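# Flip the sand core end for end in its mould

## Task

Rotate the long sand core in the mould by half a turn so its ends swap places. It counts only when the rounded nose rests in the half-round notch and the core is fully seated. Then open the gripper and release it.

## Robot and tools

Robot: two 6-joint arms, left_arm and right_arm, each ending in a two-finger parallel gripper. The scene frame has its origin on the table top midway between the arms, +z up, +x pointing out over the table, and left_arm on the +y side. The words left and right are arm names only, not sides of any picture. Base poses in the scene frame: left_arm at (-0.002, +0.265, 0) m, quat_wxyz (+0.999, 0, 0, -0.033); right_arm at (-0.047, -0.263, 0) m, quat_wxyz (+0.997, 0, 0, +0.082).

Joint order, used in every command row and every per-joint list in results: shoulder (joint2), elbow (joint3), wrist roll (joint6), wrist pitch (joint4), waist (joint1), wrist yaw (joint5). Ranges in rad: waist -2.618 to 3.054, shoulder 0.000 to 3.142, elbow 0.000 to 3.142, wrist pitch -1.571 to 1.571, wrist yaw -1.571 to 1.571, wrist roll -2.094 to 2.094. A real end stop may sit up to 0.036 rad either side of these values.

A row is one flat list of 14 numbers, each in [-1, 1], covering both arms even if one stays still: left_arm's six joints in the order above, then its opening, then right_arm's six joints, then its opening. Joint entries are scaled offsets, not poses: 1.0 equals 1.202 rad for the waist, 1.258 for the shoulder, 1.238 for the elbow, 2.073 for wrist pitch, 2.022 for wrist yaw and wrist roll. The opening entry is absolute: +1 fully open (pad gap 0.094 m), -1 closed.

execute_actions(actions): a list of up to 15 actions run in sequence. Each action is a table of up to 15 rows; each row lasts one control step of 1/30 s, and a short table repeats its final row until 15 steps (0.5 s) have passed. Joint offsets in every row are counted from the angles the arm had when that action began, not from the previous row; for a call's first action that means the last angles a result reported. If an action would push a joint more than 0.036 rad outward beyond its range (judged from the start of that action), that action is rejected for both arms; a malformed action, or a first action failing this test, rejects the whole call and nothing moves. Commands beyond a real end stop are clipped there, and the result may print "joint sent to its limit" (its absence proves nothing). An empty list just returns the current state and images.

move(target, speed, blocking): target is one 14-number row whose offsets are measured from the Joint positions in the latest result that listed them. All joints travel so that they finish together, so grippers trace curves. Paths take 0.5 to 10 s; speed (rad/s, 0.01 to 2, default 0.5) caps the joint with the longest way to go. Paths ignore obstacles and the other arm. Finger values are sent at the start. The result adds a move: line giving the ending (done, off_target, moving, held, fault), limits=held or limits=none, and each arm's joint furthest from target. With blocking=false you get a result after 0.5 s while motion continues; poll with wait(0), and use wait or stop before issuing any other motion.

wait(seconds): 0 to 10 s, arms keep their last command. stop(): brakes a running move; it needs some distance to stop, fingers continue. zoom_image(camera, region): camera is cam_high (504x504), cam_left_wrist (616x616) or cam_right_wrist (616x616); region is [x0, y0, x1, y1] in pixels from the top-left, no larger than 504 by 504. read_manual(section): only "licences", no motion. finished_scene(scene): pass the current scene number; it cannot be undone and the goal must still be holding.

Reading results: the state line gives each gripper's end_effector_position (m) and end_effector_quat_wxyz in the scene frame; the printed position can be off, more so at long reach. That point lies between the pads, roughly 1 cm short of the fingertips; fingers point along the gripper's +z and close along its y. Joint positions and Joint velocities list each arm's joints in the order above (rad, rad/s) followed by the pad gap (m, m/s). Joint targets shows where joints are currently being driven. grip_measured is the finger opening on the command scale, with a fixed per-gripper error near 1 mm. "joint command not followed" means a clearance check altered some joint targets. FAULT, MOTOR HOT and OVER-TEMPERATURE FAULT lines report stops and heat.

Motion limits: each step a joint target may lead its measured angle by at most 0.202 rad (waist), 0.258 (shoulder), 0.238 (elbow), 0.573 (wrist pitch), 0.522 (wrist yaw, wrist roll); targets that would shift the gripper over 70 mm are scaled back. Big offsets therefore need several actions, and a motion cut short may need re-commanding. Arms droop under zero offsets: to hold one, first send offsets back to the desired angles, then zeros, adding more where a joint still sags.

Gripping: command an opening about 0.03 below grip_measured for a firm hold, less for a lighter one. Pad force tops out near 50 to 62 N, lower for parts under about 2 mm thick, with a brief spike on first contact.

Caution: faster motion hits harder and targets past a contact press harder; a pressing arm may relax at the start of a move unless you send offsets from positions to targets. Held parts may be jerked briefly. Never let anything leave the table, avoid arm-to-arm contact, drops, slams and hard pushes. Motors warm while holding loads: warning from 75 °C, a 10 s arm stop at 90 °C, and at 100 °C the arm goes limp and falls; some heat carries into the next scene. Each wrist camera mount sits on the gripper within 135 mm of the tcp z axis, 65 mm of its y = 0 plane, between z = -30 and +100 mm.

Each tool is called after "Request:" in YAML: its name, and indented under it one key for each argument.

## Session

Request:
execute_actions:
  actions: []

Scene clock: 0.00 s.
left_arm: end_effector_position=(+0.3780, -0.0298, +0.2477) grip_measured=+1.000 end_effector_quat_wxyz=(+0.624, +0.039, +0.728, -0.282) | right_arm: end_effector_position=(+0.2734, -0.3229, +0.3681) grip_measured=+1.000 end_effector_quat_wxyz=(+0.641, +0.593, +0.340, +0.349)
Joint names: [shoulder, elbow, wrist roll, wrist pitch, waist, wrist yaw]
Joint positions: left_arm=[ 1.553  0.82  -0.39   0.668 -0.7   -0.288  0.094] | right_arm=[0.878 0.75  1.487 0.217 0.022 0.737 0.094]
Joint velocities: left_arm=[ 0.002  0.002 -0.007  0.051 -0.002 -0.022  0.   ] | right_arm=[ 0.002  0.007 -0.022 -0.037  0.002  0.007  0.   ]
Motor temperatures (°C, as the motors report them): left_arm=[26 26 24 26 25 24] | right_arm=[26 25 25 27 26 25]
Joint targets: left_arm=[1.544 0.829 -0.389 0.671 -0.700 -0.288] | right_arm=[0.870 0.765 1.478 0.223 0.022 0.736]

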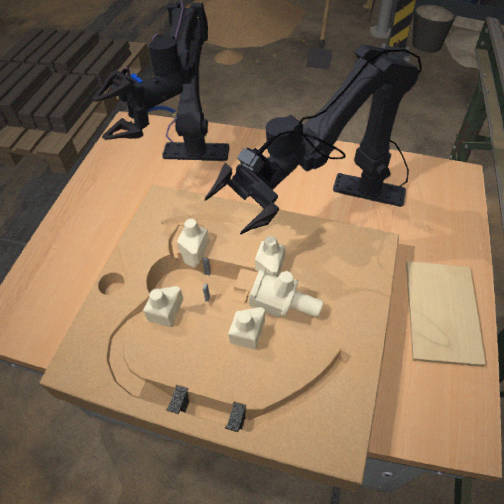

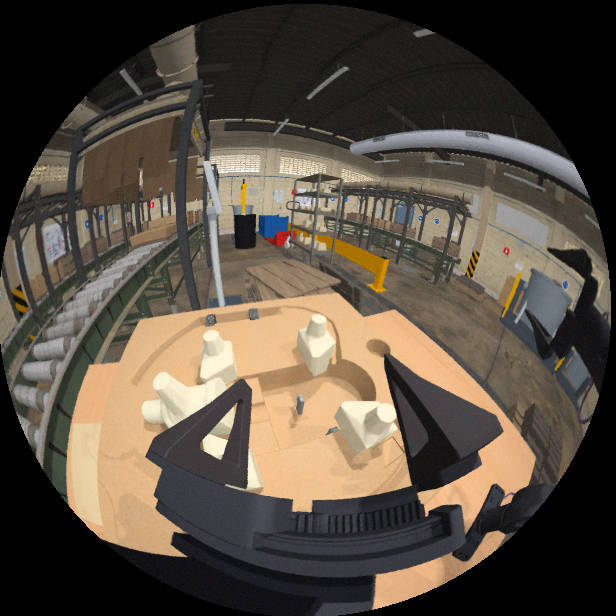

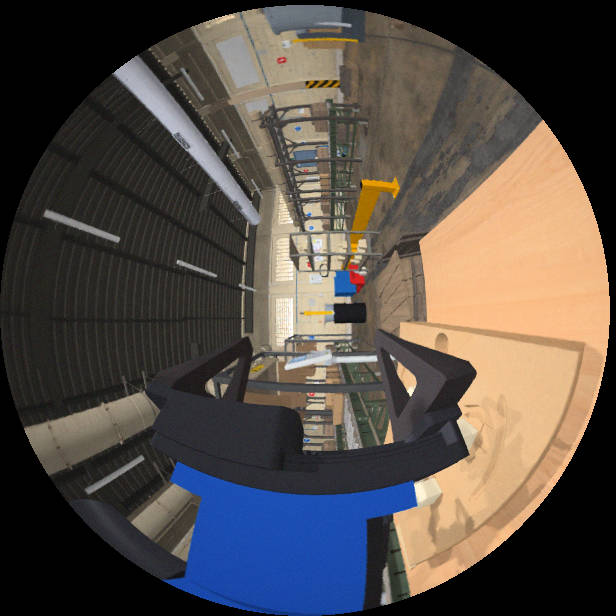

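Request:
zoom_image:
  camera: "cam_high"
  region: [90, 200, 350, 380]

Request:
zoom_image:
  camera: "cam_left_wrist"
  region: [120, 300, 420, 500]

Region (90, 200, 350, 380) of cam_high's 504x504 image, scaled by 1.938, with more detail than that image has; it fills the top 349 rows of this view, and the rest is white.

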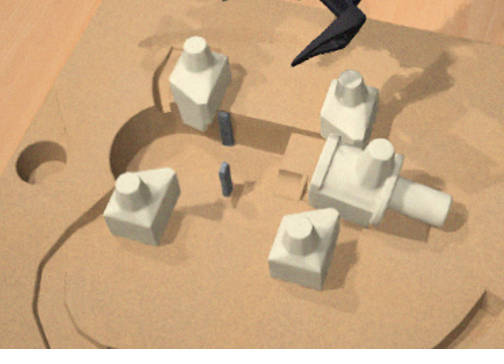

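Region (120, 300, 420, 500) of cam_left_wrist's 616x616 image, scaled by 1.680, with more detail than that image has.

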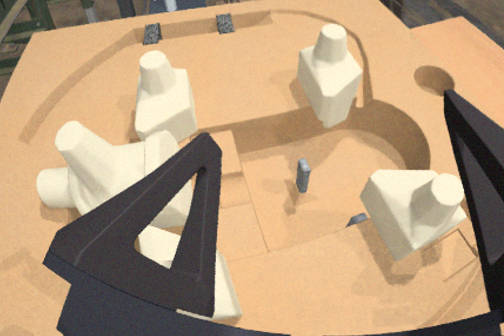

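Request:
move:
  target: [0.2,1.0,0.193,-1.0,0.233,0.142,1,0,0,0,0,0,0,1]
  speed: 1.0

Scene clock: 66.93 s.
left_arm: end_effector_position=(+0.3518, +0.0774, +0.2646) grip_measured=+1.000 end_effector_quat_wxyz=(+0.200, +0.236, +0.950, -0.045) | right_arm: end_effector_position=(+0.2734, -0.3229, +0.3681) grip_measured=+1.000 end_effector_quat_wxyz=(+0.641, +0.593, +0.340, +0.349)
Joint names: [shoulder, elbow, wrist roll, wrist pitch, waist, wrist yaw]
Joint positions: left_arm=[ 1.789  2.026 -0.006 -1.395 -0.428 -0.011  0.094] | right_arm=[0.878 0.75  1.488 0.217 0.022 0.737 0.094]
Joint velocities: left_arm=[-0.017  0.017 -0.022 -0.051  0.012 -0.037  0.   ] | right_arm=[-0.002 -0.007 -0.11  -0.095  0.012  0.007  0.   ]
Motor temperatures (°C, as the motors report them): left_arm=[30 31 24 33 25 24] | right_arm=[26 29 25 31 26 25]
Joint targets: left_arm=[1.805 2.059 0.001 -1.405 -0.420 -0.000] | right_arm=[0.878 0.750 1.487 0.217 0.022 0.737]
move: off_target (left_arm); limits=none; left_arm: farthest joint: the elbow, 0.032 radians from its target (1.238 radians at the start); right_arm: farthest joint: the wrist roll, 0.001 radians from its target (0.000 radians at the start)

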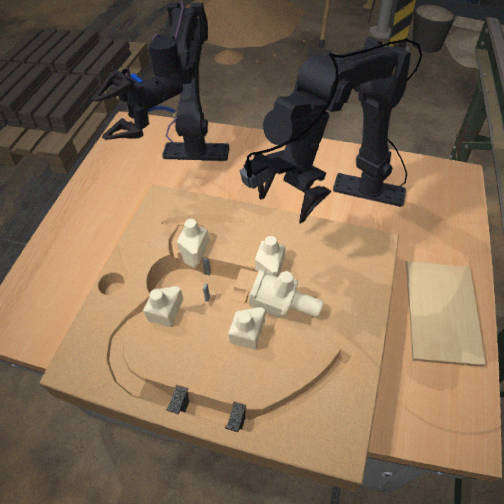

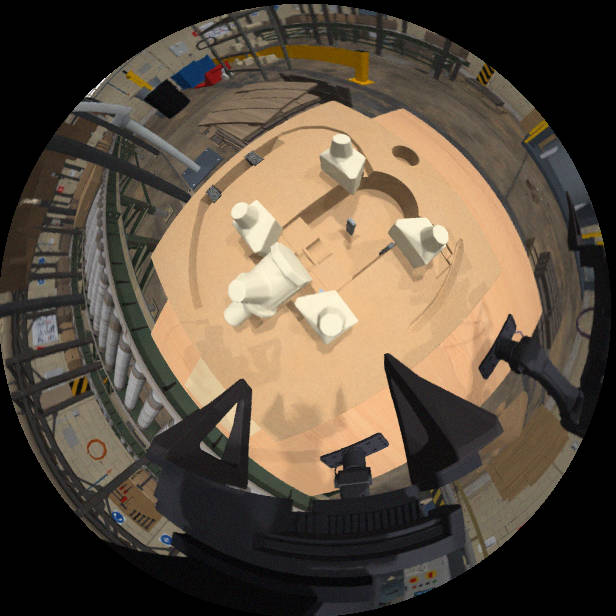

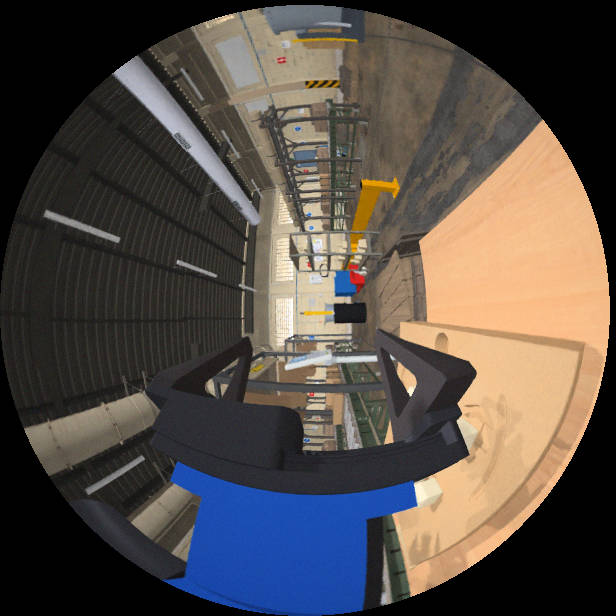

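Request:
zoom_image:
  camera: "cam_left_wrist"
  region: [200, 160, 440, 360]

Region (200, 160, 440, 360) of cam_left_wrist's 616x616 image, scaled by 2.100, with more detail than that image has.

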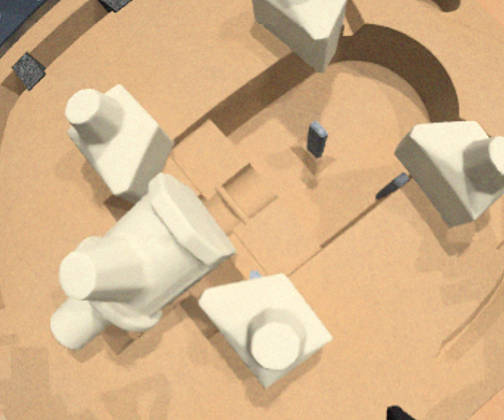

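Request:
move:
  target: [0.36,0.39,0,-0.068,0.16,0.005,1,0,0,0,0,0,0,1]
  speed: 0.6

Scene clock: 110.10 s.
left_arm: end_effector_position=(+0.4528, +0.1254, +0.1982) grip_measured=+1.000 end_effector_quat_wxyz=(+0.133, +0.146, +0.980, -0.015) | right_arm: end_effector_position=(+0.2734, -0.3229, +0.3681) grip_measured=+1.000 end_effector_quat_wxyz=(+0.641, +0.593, +0.340, +0.349)
Joint names: [shoulder, elbow, wrist roll, wrist pitch, waist, wrist yaw]
Joint positions: left_arm=[ 2.245  2.468 -0.006 -1.526 -0.237 -0.011  0.094] | right_arm=[0.878 0.75  1.489 0.217 0.022 0.737 0.094]
Joint velocities: left_arm=[-0.002  0.007 -0.007  0.007 -0.012  0.037  0.   ] | right_arm=[ 0.002 -0.007  0.051 -0.037 -0.027 -0.081  0.   ]
Motor temperatures (°C, as the motors report them): left_arm=[30 32 24 30 25 24] | right_arm=[26 29 25 32 26 25]
Joint targets: left_arm=[2.242 2.509 -0.006 -1.536 -0.236 -0.001] | right_arm=[0.878 0.750 1.488 0.217 0.022 0.737]
move: off_target (left_arm); limits=none; left_arm: farthest joint: the elbow, 0.040 radians from its target (0.483 radians at the start); right_arm: farthest joint: the wrist roll, 0.001 radians from its target (0.000 radians at the start)

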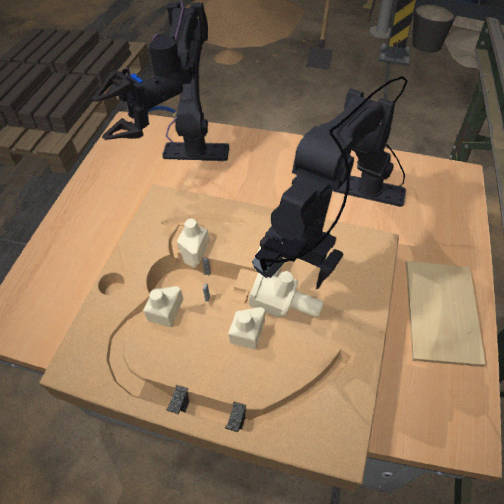

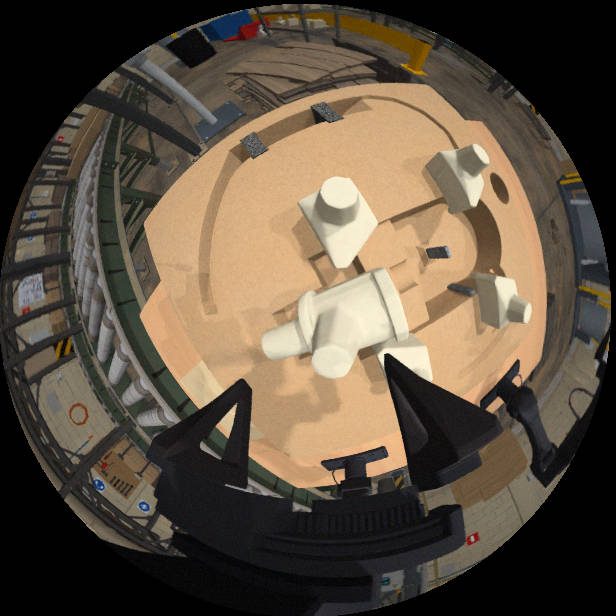

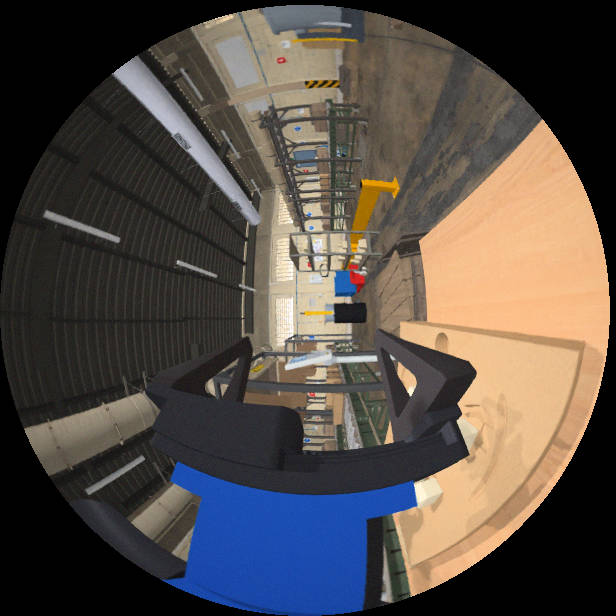

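Request:
move:
  target: [-0.072,-0.185,0,0.08,-0.023,0.005,0.4,0,0,0,0,0,0,1]
  speed: 0.3

Scene clock: 175.10 s.
left_arm: end_effector_position=(+0.4502, +0.1162, +0.1718) grip_measured=+0.402 end_effector_quat_wxyz=(+0.129, +0.156, +0.979, -0.018) | right_arm: end_effector_position=(+0.2734, -0.3229, +0.3681) grip_measured=+1.000 end_effector_quat_wxyz=(+0.641, +0.593, +0.339, +0.350)
Joint names: [shoulder, elbow, wrist roll, wrist pitch, waist, wrist yaw]
Joint positions: left_arm=[ 2.185  2.257 -0.006 -1.381 -0.256 -0.007  0.066] | right_arm=[0.878 0.75  1.49  0.217 0.022 0.737 0.094]
Joint velocities: left_arm=[ 0.007 -0.017 -0.022  0.066 -0.017  0.022  0.001] | right_arm=[ 0.017 -0.002  0.007 -0.007 -0.012  0.037  0.   ]
Motor temperatures (°C, as the motors report them): left_arm=[39 34 24 29 25 24] | right_arm=[26 30 25 33 26 25]
Joint targets: left_arm=[2.154 2.239 -0.006 -1.361 -0.265 -0.001] | right_arm=[0.878 0.750 1.489 0.217 0.022 0.737]
move: off_target (left_arm); limits=none; left_arm: farthest joint: the shoulder, 0.030 radians from its target (0.090 radians at the start); right_arm: farthest joint: the wrist roll, 0.001 radians from its target (0.000 radians at the start)

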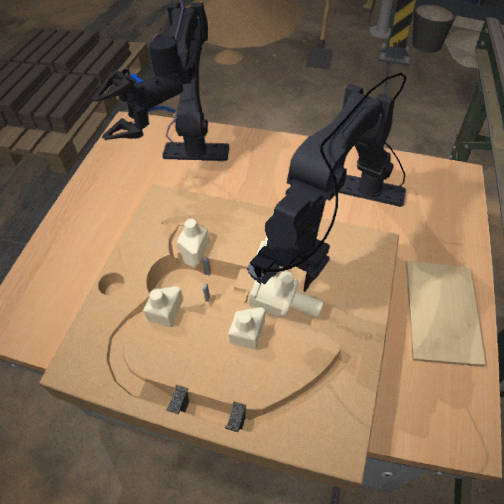

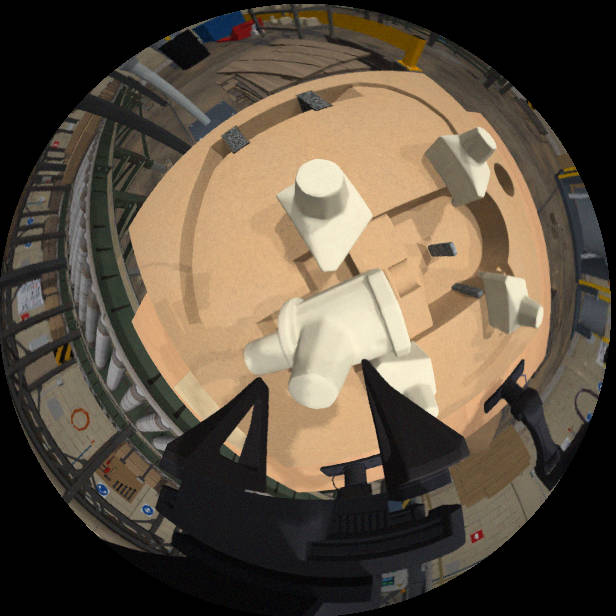

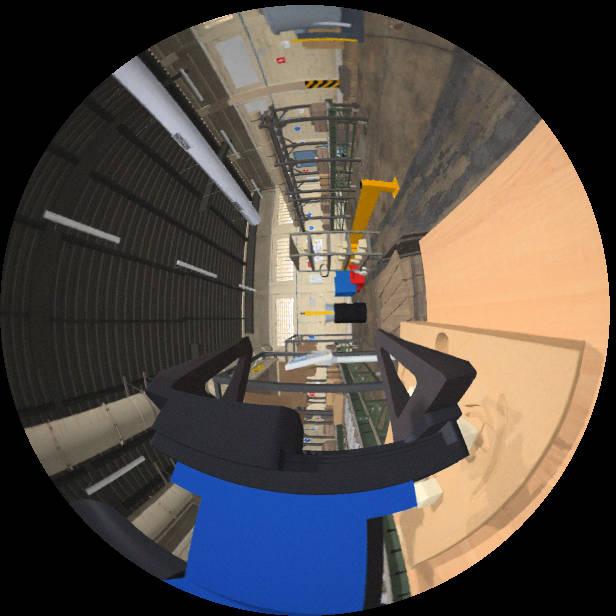

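Request:
move:
  target: [-0.09,-0.2,0,0.077,0,0,0.4,0,0,0,0,0,0,1]
  speed: 0.2

Scene clock: 200.93 s.
left_arm: end_effector_position=(+0.4353, +0.1209, +0.1495) grip_measured=+0.401 end_effector_quat_wxyz=(+0.121, +0.156, +0.980, -0.017) | right_arm: end_effector_position=(+0.2734, -0.3229, +0.3681) grip_measured=+1.000 end_effector_quat_wxyz=(+0.641, +0.593, +0.339, +0.350)
Joint names: [shoulder, elbow, wrist roll, wrist pitch, waist, wrist yaw]
Joint positions: left_arm=[ 2.096  2.029 -0.006 -1.26  -0.256 -0.006  0.066] | right_arm=[0.878 0.75  1.492 0.217 0.022 0.737 0.094]
Joint velocities: left_arm=[-0.007 -0.007 -0.022 -0.037  0.007  0.037 -0.001] | right_arm=[-0.007  0.002  0.022 -0.022  0.027  0.022  0.   ]
Motor temperatures (°C, as the motors report them): left_arm=[43 31 24 29 25 24] | right_arm=[26 30 25 34 26 25]
Joint targets: left_arm=[2.071 2.009 -0.006 -1.221 -0.256 -0.007] | right_arm=[0.878 0.750 1.490 0.217 0.022 0.737]
move: off_target (left_arm); limits=none; left_arm: farthest joint: the wrist pitch, 0.038 radians from its target (0.159 radians at the start); right_arm: farthest joint: the wrist roll, 0.002 radians from its target (0.000 radians at the start)

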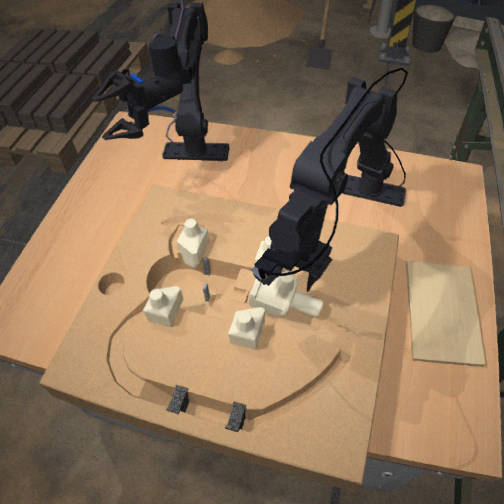

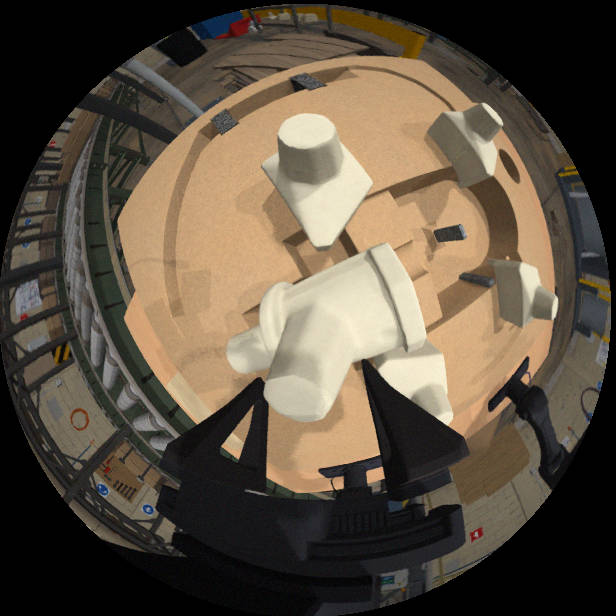

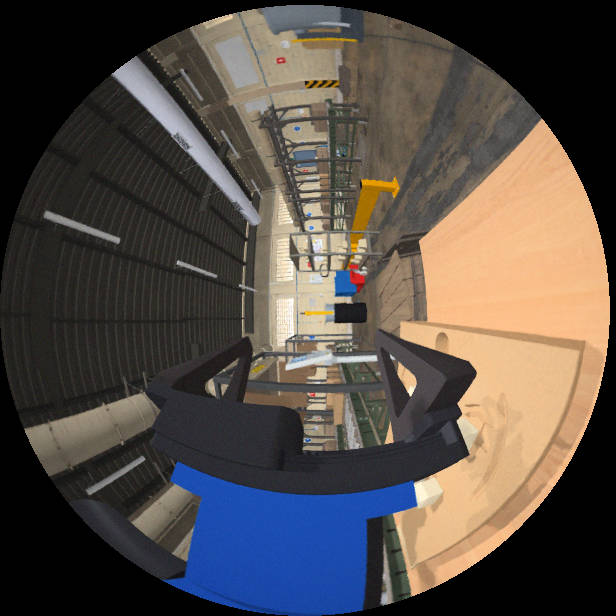

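Request:
move:
  target: [-0.02,-0.016,0,0.032,0.012,0,0.4,0,0,0,0,0,0,1]
  speed: 0.1

Request:
move:
  target: [-0.02,0,0,0,0,0,-0.25,0,0,0,0,0,0,1]

Scene clock: 212.00 s.
left_arm: end_effector_position=(+0.4356, +0.1208, +0.1496) grip_measured=+0.401 end_effector_quat_wxyz=(+0.121, +0.156, +0.980, -0.017) | right_arm: end_effector_position=(+0.2734, -0.3229, +0.3681) grip_measured=+1.000 end_effector_quat_wxyz=(+0.640, +0.593, +0.339, +0.351)
Joint names: [shoulder, elbow, wrist roll, wrist pitch, waist, wrist yaw]
Joint positions: left_arm=[ 2.096  2.029 -0.006 -1.258 -0.256 -0.006  0.066] | right_arm=[0.878 0.75  1.493 0.217 0.022 0.737 0.094]
Joint velocities: left_arm=[-0.012 -0.007 -0.007 -0.051 -0.007 -0.022  0.   ] | right_arm=[-0.022 -0.007  0.022  0.051  0.017 -0.007  0.   ]
Motor temperatures (°C, as the motors report them): left_arm=[43 31 24 30 25 24] | right_arm=[26 30 25 34 26 25]
Joint targets: left_arm=[2.070 2.009 -0.006 -1.193 -0.241 -0.006] | right_arm=[0.878 0.750 1.492 0.217 0.022 0.737]
move: off_target (left_arm); limits=none; left_arm: farthest joint: the wrist pitch, 0.064 radians from its target (0.066 radians at the start); right_arm: farthest joint: the wrist roll, 0.001 radians from its target (0.000 radians at the start)

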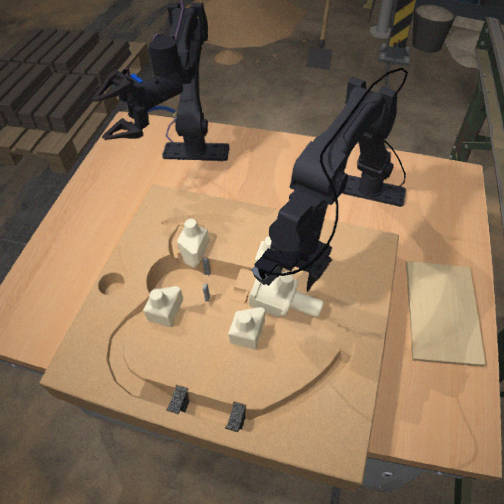

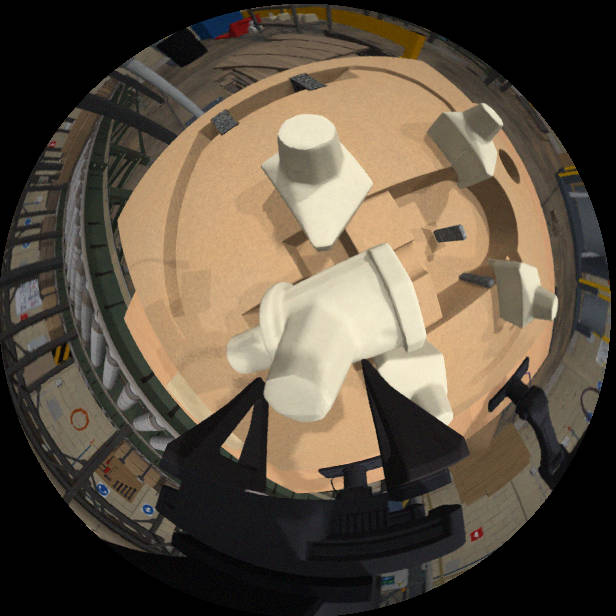

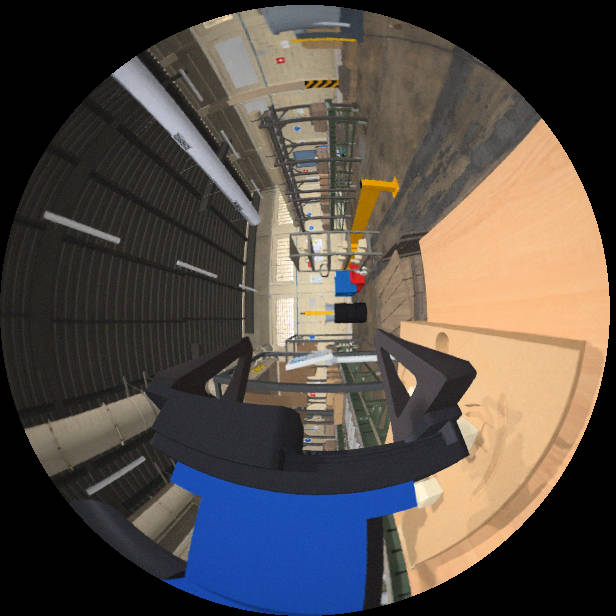

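Scene clock: 212.70 s.
left_arm: end_effector_position=(+0.4320, +0.1186, +0.1489) grip_measured=-0.248 end_effector_quat_wxyz=(+0.115, +0.158, +0.980, -0.021) | right_arm: end_effector_position=(+0.2734, -0.3229, +0.3681) grip_measured=+1.000 end_effector_quat_wxyz=(+0.640, +0.594, +0.338, +0.351)
Joint names: [shoulder, elbow, wrist roll, wrist pitch, waist, wrist yaw]
Joint positions: left_arm=[ 2.096  2.029 -0.006 -1.27  -0.259  0.004  0.035] | right_arm=[0.878 0.75  1.494 0.217 0.022 0.737 0.094]
Joint velocities: left_arm=[-0.002 -0.002 -0.066  0.051 -0.002 -0.037 -0.   ] | right_arm=[-0.002 -0.002  0.037 -0.022 -0.007 -0.022  0.   ]
Motor temperatures (°C, as the motors report them): left_arm=[43 31 24 30 25 24] | right_arm=[26 30 25 34 26 25]
Joint targets: left_arm=[2.070 2.029 -0.006 -1.258 -0.256 -0.006] | right_arm=[0.878 0.750 1.493 0.217 0.022 0.737]
move: off_target (left_arm); limits=none; left_arm: farthest joint: the shoulder, 0.025 radians from its target (0.025 radians at the start); right_arm: farthest joint: the wrist roll, 0.001 radians from its target (0.000 radians at the start)

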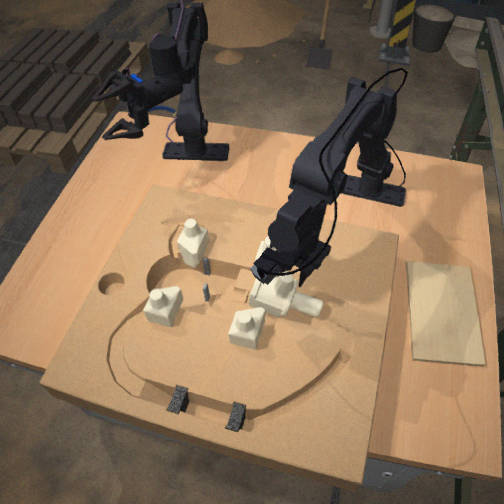

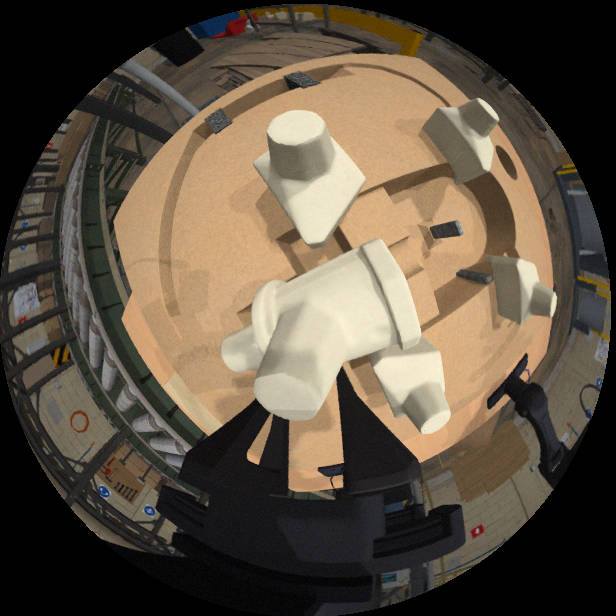

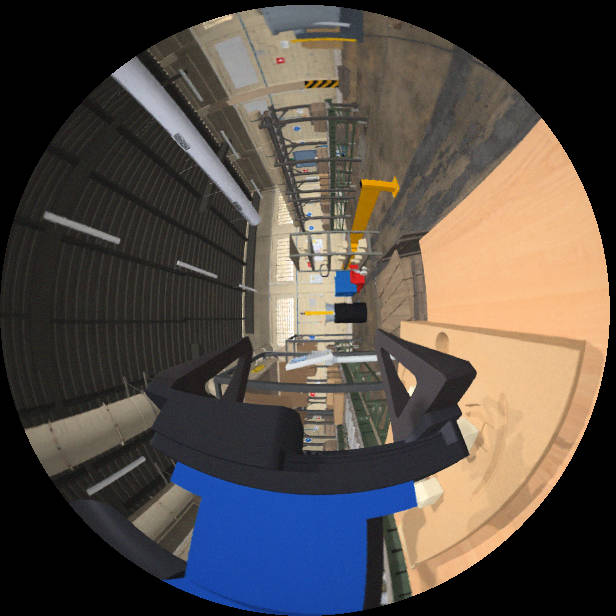

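Request:
move:
  target: [-0.02,0,0,0,0.035,0,0.6,0,0,0,0,0,0,1]
  speed: 0.06

Request:
move:
  target: [0.065,0.135,0,-0.012,0.01,0,0.6,0,0,0,0,0,0,1]
  speed: 0.15

Scene clock: 222.10 s.
left_arm: end_effector_position=(+0.4366, +0.1334, +0.1489) grip_measured=+0.598 end_effector_quat_wxyz=(+0.115, +0.142, +0.983, -0.019) | right_arm: end_effector_position=(+0.2734, -0.3229, +0.3681) grip_measured=+1.000 end_effector_quat_wxyz=(+0.640, +0.594, +0.338, +0.351)
Joint names: [shoulder, elbow, wrist roll, wrist pitch, waist, wrist yaw]
Joint positions: left_arm=[ 2.096  2.029 -0.006 -1.27  -0.225  0.004  0.075] | right_arm=[0.878 0.75  1.495 0.217 0.022 0.737 0.094]
Joint velocities: left_arm=[ 0.002 -0.017 -0.007  0.022 -0.017 -0.066  0.   ] | right_arm=[ 0.007  0.002  0.022 -0.066  0.007 -0.081  0.   ]
Motor temperatures (°C, as the motors report them): left_arm=[43 31 24 29 25 24] | right_arm=[26 30 25 34 26 25]
Joint targets: left_arm=[2.070 2.029 -0.006 -1.270 -0.217 0.004] | right_arm=[0.878 0.750 1.494 0.217 0.022 0.737]
move: off_target (left_arm); limits=none; left_arm: farthest joint: the shoulder, 0.025 radians from its target (0.025 radians at the start); right_arm: farthest joint: the wrist roll, 0.001 radians from its target (0.000 radians at the start)

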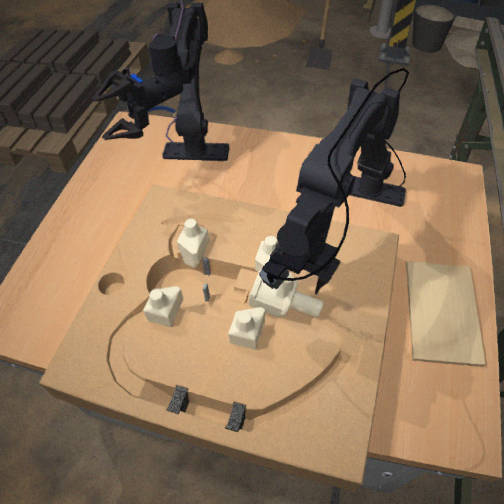

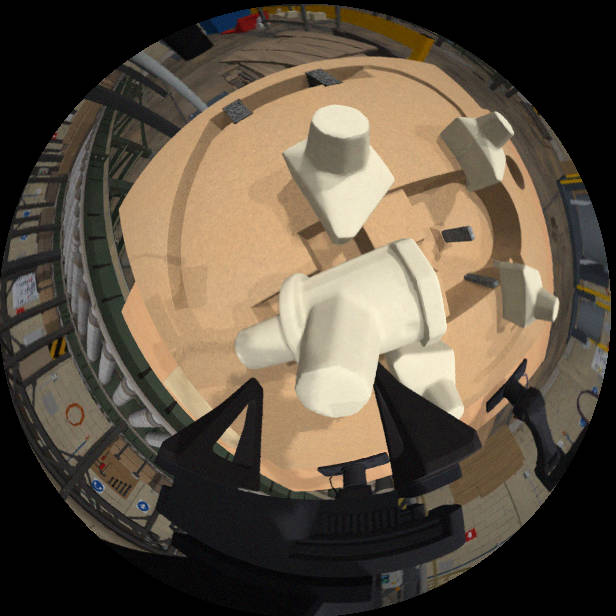

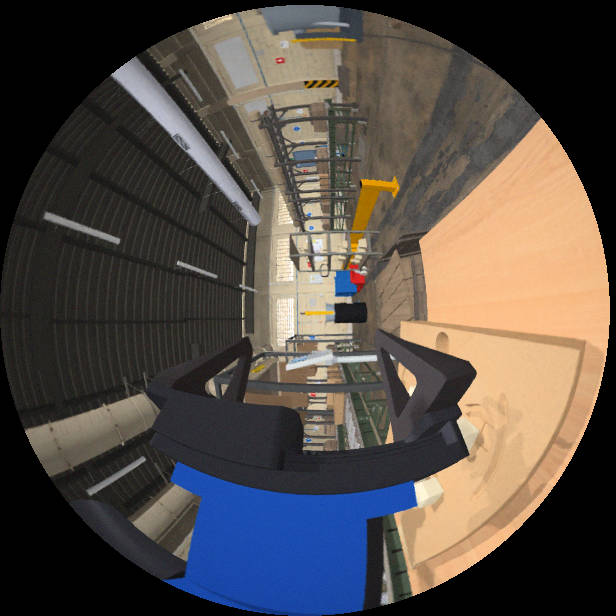

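Scene clock: 223.53 s.
left_arm: end_effector_position=(+0.4462, +0.1284, +0.1553) grip_measured=+0.598 end_effector_quat_wxyz=(+0.113, +0.143, +0.983, -0.024) | right_arm: end_effector_position=(+0.2734, -0.3229, +0.3681) grip_measured=+1.000 end_effector_quat_wxyz=(+0.640, +0.594, +0.337, +0.352)
Joint names: [shoulder, elbow, wrist roll, wrist pitch, waist, wrist yaw]
Joint positions: left_arm=[ 2.162  2.159 -0.004 -1.337 -0.225  0.015  0.075] | right_arm=[0.878 0.75  1.497 0.217 0.022 0.737 0.094]
Joint velocities: left_arm=[-0.007  0.007 -0.007 -0.022 -0.002  0.037  0.   ] | right_arm=[-0.002 -0.007 -0.007 -0.007  0.002  0.11   0.   ]
Motor temperatures (°C, as the motors report them): left_arm=[42 31 24 29 25 24] | right_arm=[26 30 25 34 26 25]
Joint targets: left_arm=[2.177 2.196 -0.006 -1.295 -0.213 0.004] | right_arm=[0.878 0.750 1.495 0.217 0.022 0.737]
move: off_target (left_arm); limits=none; left_arm: farthest joint: the wrist pitch, 0.043 radians from its target (0.025 radians at the start); right_arm: farthest joint: the wrist roll, 0.002 radians from its target (0.000 radians at the start)

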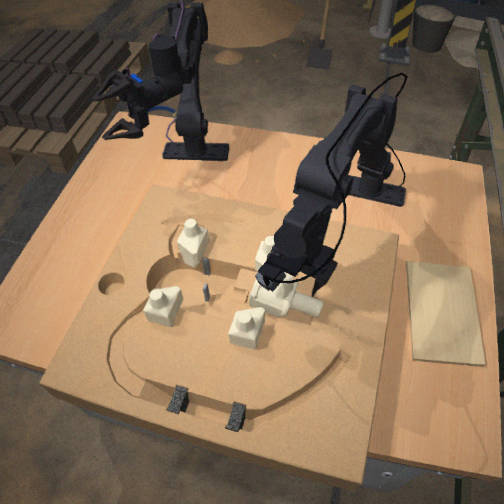

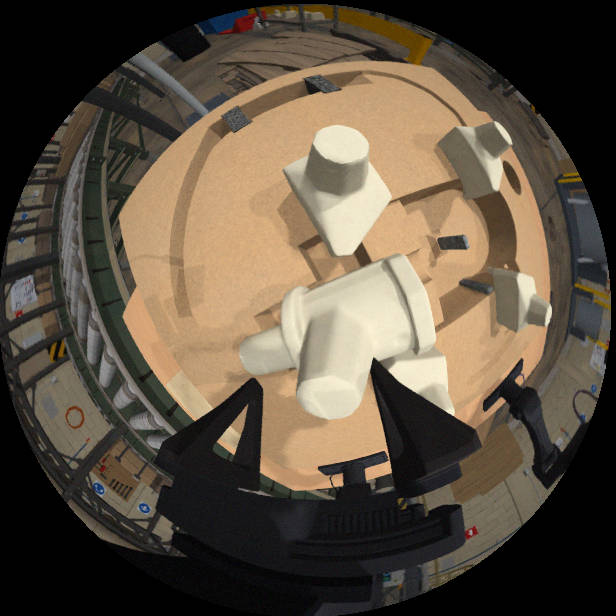

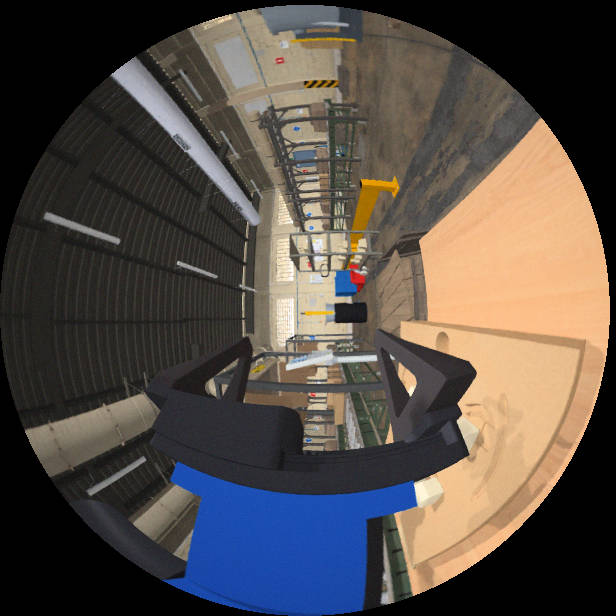

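Request:
move:
  target: [0,0.03,0,0,-0.022,-0.007,0.6,0,0,0,0,0,0,1]
  speed: 0.05

Request:
move:
  target: [0.02,0.03,0,0.045,0,0,0.6,0,0,0,0,0,0,1]
  speed: 0.1

Scene clock: 232.60 s.
left_arm: end_effector_position=(+0.4423, +0.1226, +0.1546) grip_measured=+0.599 end_effector_quat_wxyz=(+0.109, +0.152, +0.982, -0.021) | right_arm: end_effector_position=(+0.2734, -0.3229, +0.3681) grip_measured=+1.000 end_effector_quat_wxyz=(+0.640, +0.594, +0.337, +0.352)
Joint names: [shoulder, elbow, wrist roll, wrist pitch, waist, wrist yaw]
Joint positions: left_arm=[ 2.162  2.159 -0.004 -1.346 -0.243  0.007  0.075] | right_arm=[0.878 0.75  1.498 0.217 0.022 0.737 0.094]
Joint velocities: left_arm=[ 0.022 -0.002 -0.037  0.007 -0.007  0.037  0.   ] | right_arm=[-0.002  0.002  0.066 -0.007 -0.017 -0.037  0.   ]
Motor temperatures (°C, as the motors report them): left_arm=[41 33 24 30 25 24] | right_arm=[26 30 25 34 26 25]
Joint targets: left_arm=[2.162 2.196 -0.004 -1.337 -0.252 0.001] | right_arm=[0.878 0.750 1.497 0.217 0.022 0.737]
move: off_target (left_arm); limits=none; left_arm: farthest joint: the elbow, 0.037 radians from its target (0.037 radians at the start); right_arm: farthest joint: the wrist roll, 0.001 radians from its target (0.000 radians at the start)

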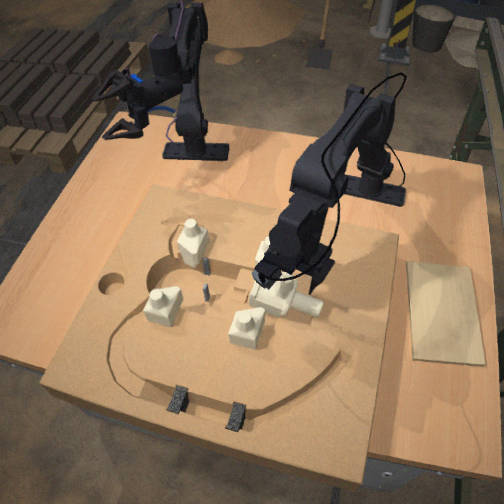

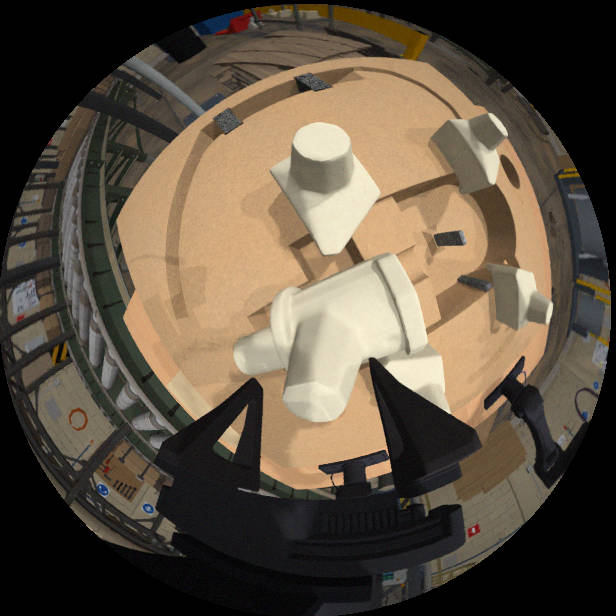

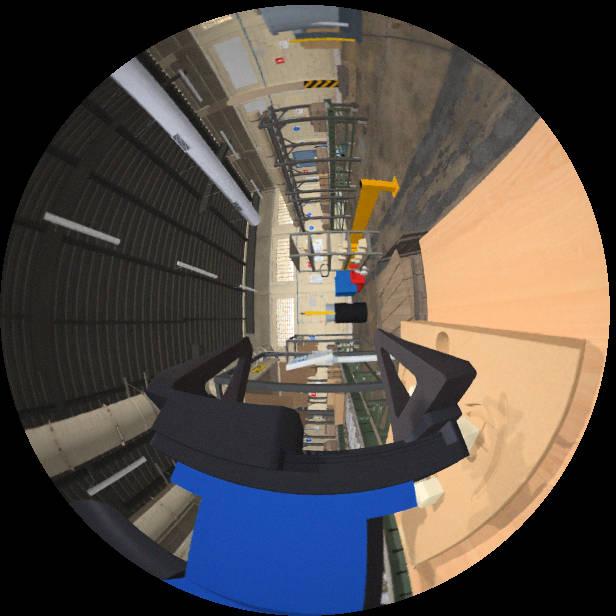

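Scene clock: 234.10 s.
left_arm: end_effector_position=(+0.4578, +0.1173, +0.1598) grip_measured=+0.599 end_effector_quat_wxyz=(+0.141, +0.151, +0.978, -0.027) | right_arm: end_effector_position=(+0.2734, -0.3229, +0.3681) grip_measured=+1.000 end_effector_quat_wxyz=(+0.639, +0.595, +0.337, +0.352)
Joint names: [shoulder, elbow, wrist roll, wrist pitch, waist, wrist yaw]
Joint positions: left_arm=[ 2.165  2.167 -0.004 -1.284 -0.243  0.009  0.075] | right_arm=[0.878 0.75  1.499 0.217 0.022 0.737 0.094]
Joint velocities: left_arm=[ 0.002  0.002  0.051 -0.081 -0.032  0.037 -0.   ] | right_arm=[-0.012 -0.012 -0.051  0.007 -0.007 -0.007  0.   ]
Motor temperatures (°C, as the motors report them): left_arm=[41 33 24 30 25 24] | right_arm=[26 30 25 34 26 25]
Joint targets: left_arm=[2.187 2.196 -0.004 -1.253 -0.243 0.008] | right_arm=[0.878 0.750 1.498 0.217 0.022 0.737]
move: off_target (left_arm); limits=none; left_arm: farthest joint: the wrist pitch, 0.032 radians from its target (0.093 radians at the start); right_arm: farthest joint: the wrist roll, 0.001 radians from its target (0.000 radians at the start)

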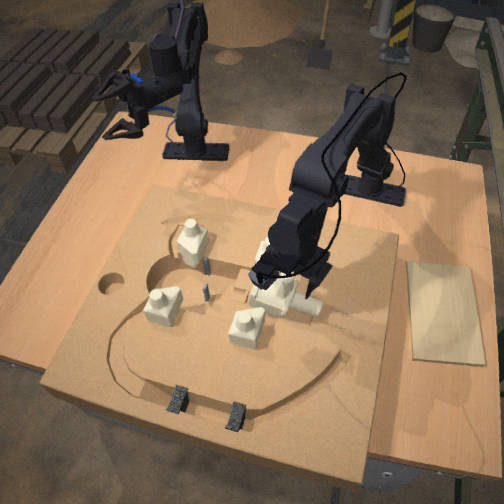

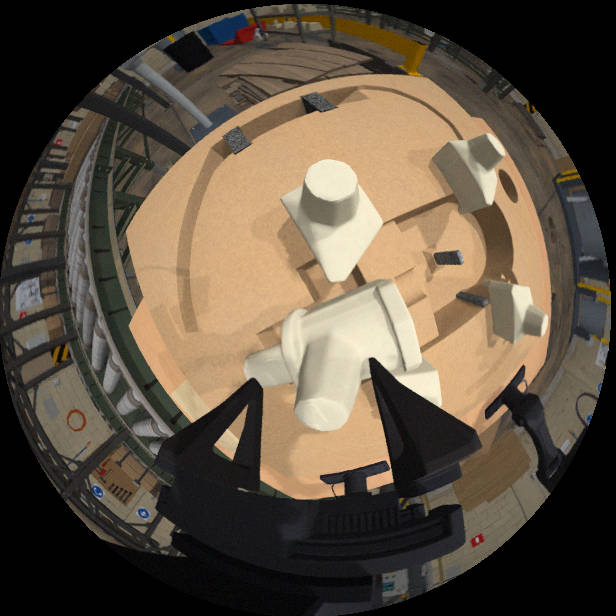

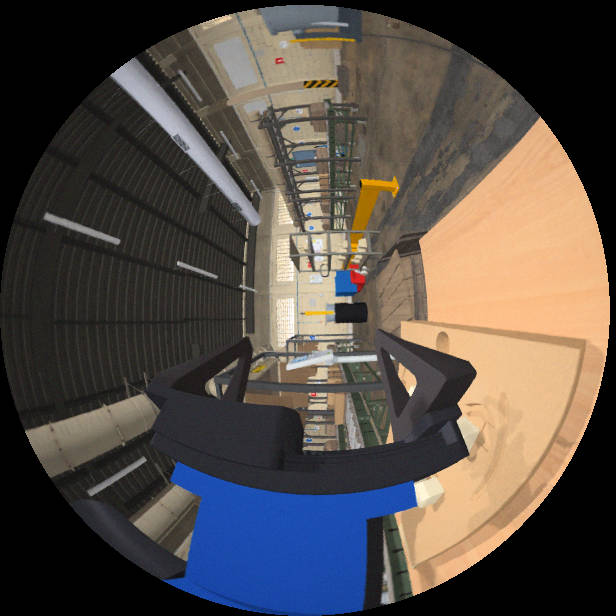

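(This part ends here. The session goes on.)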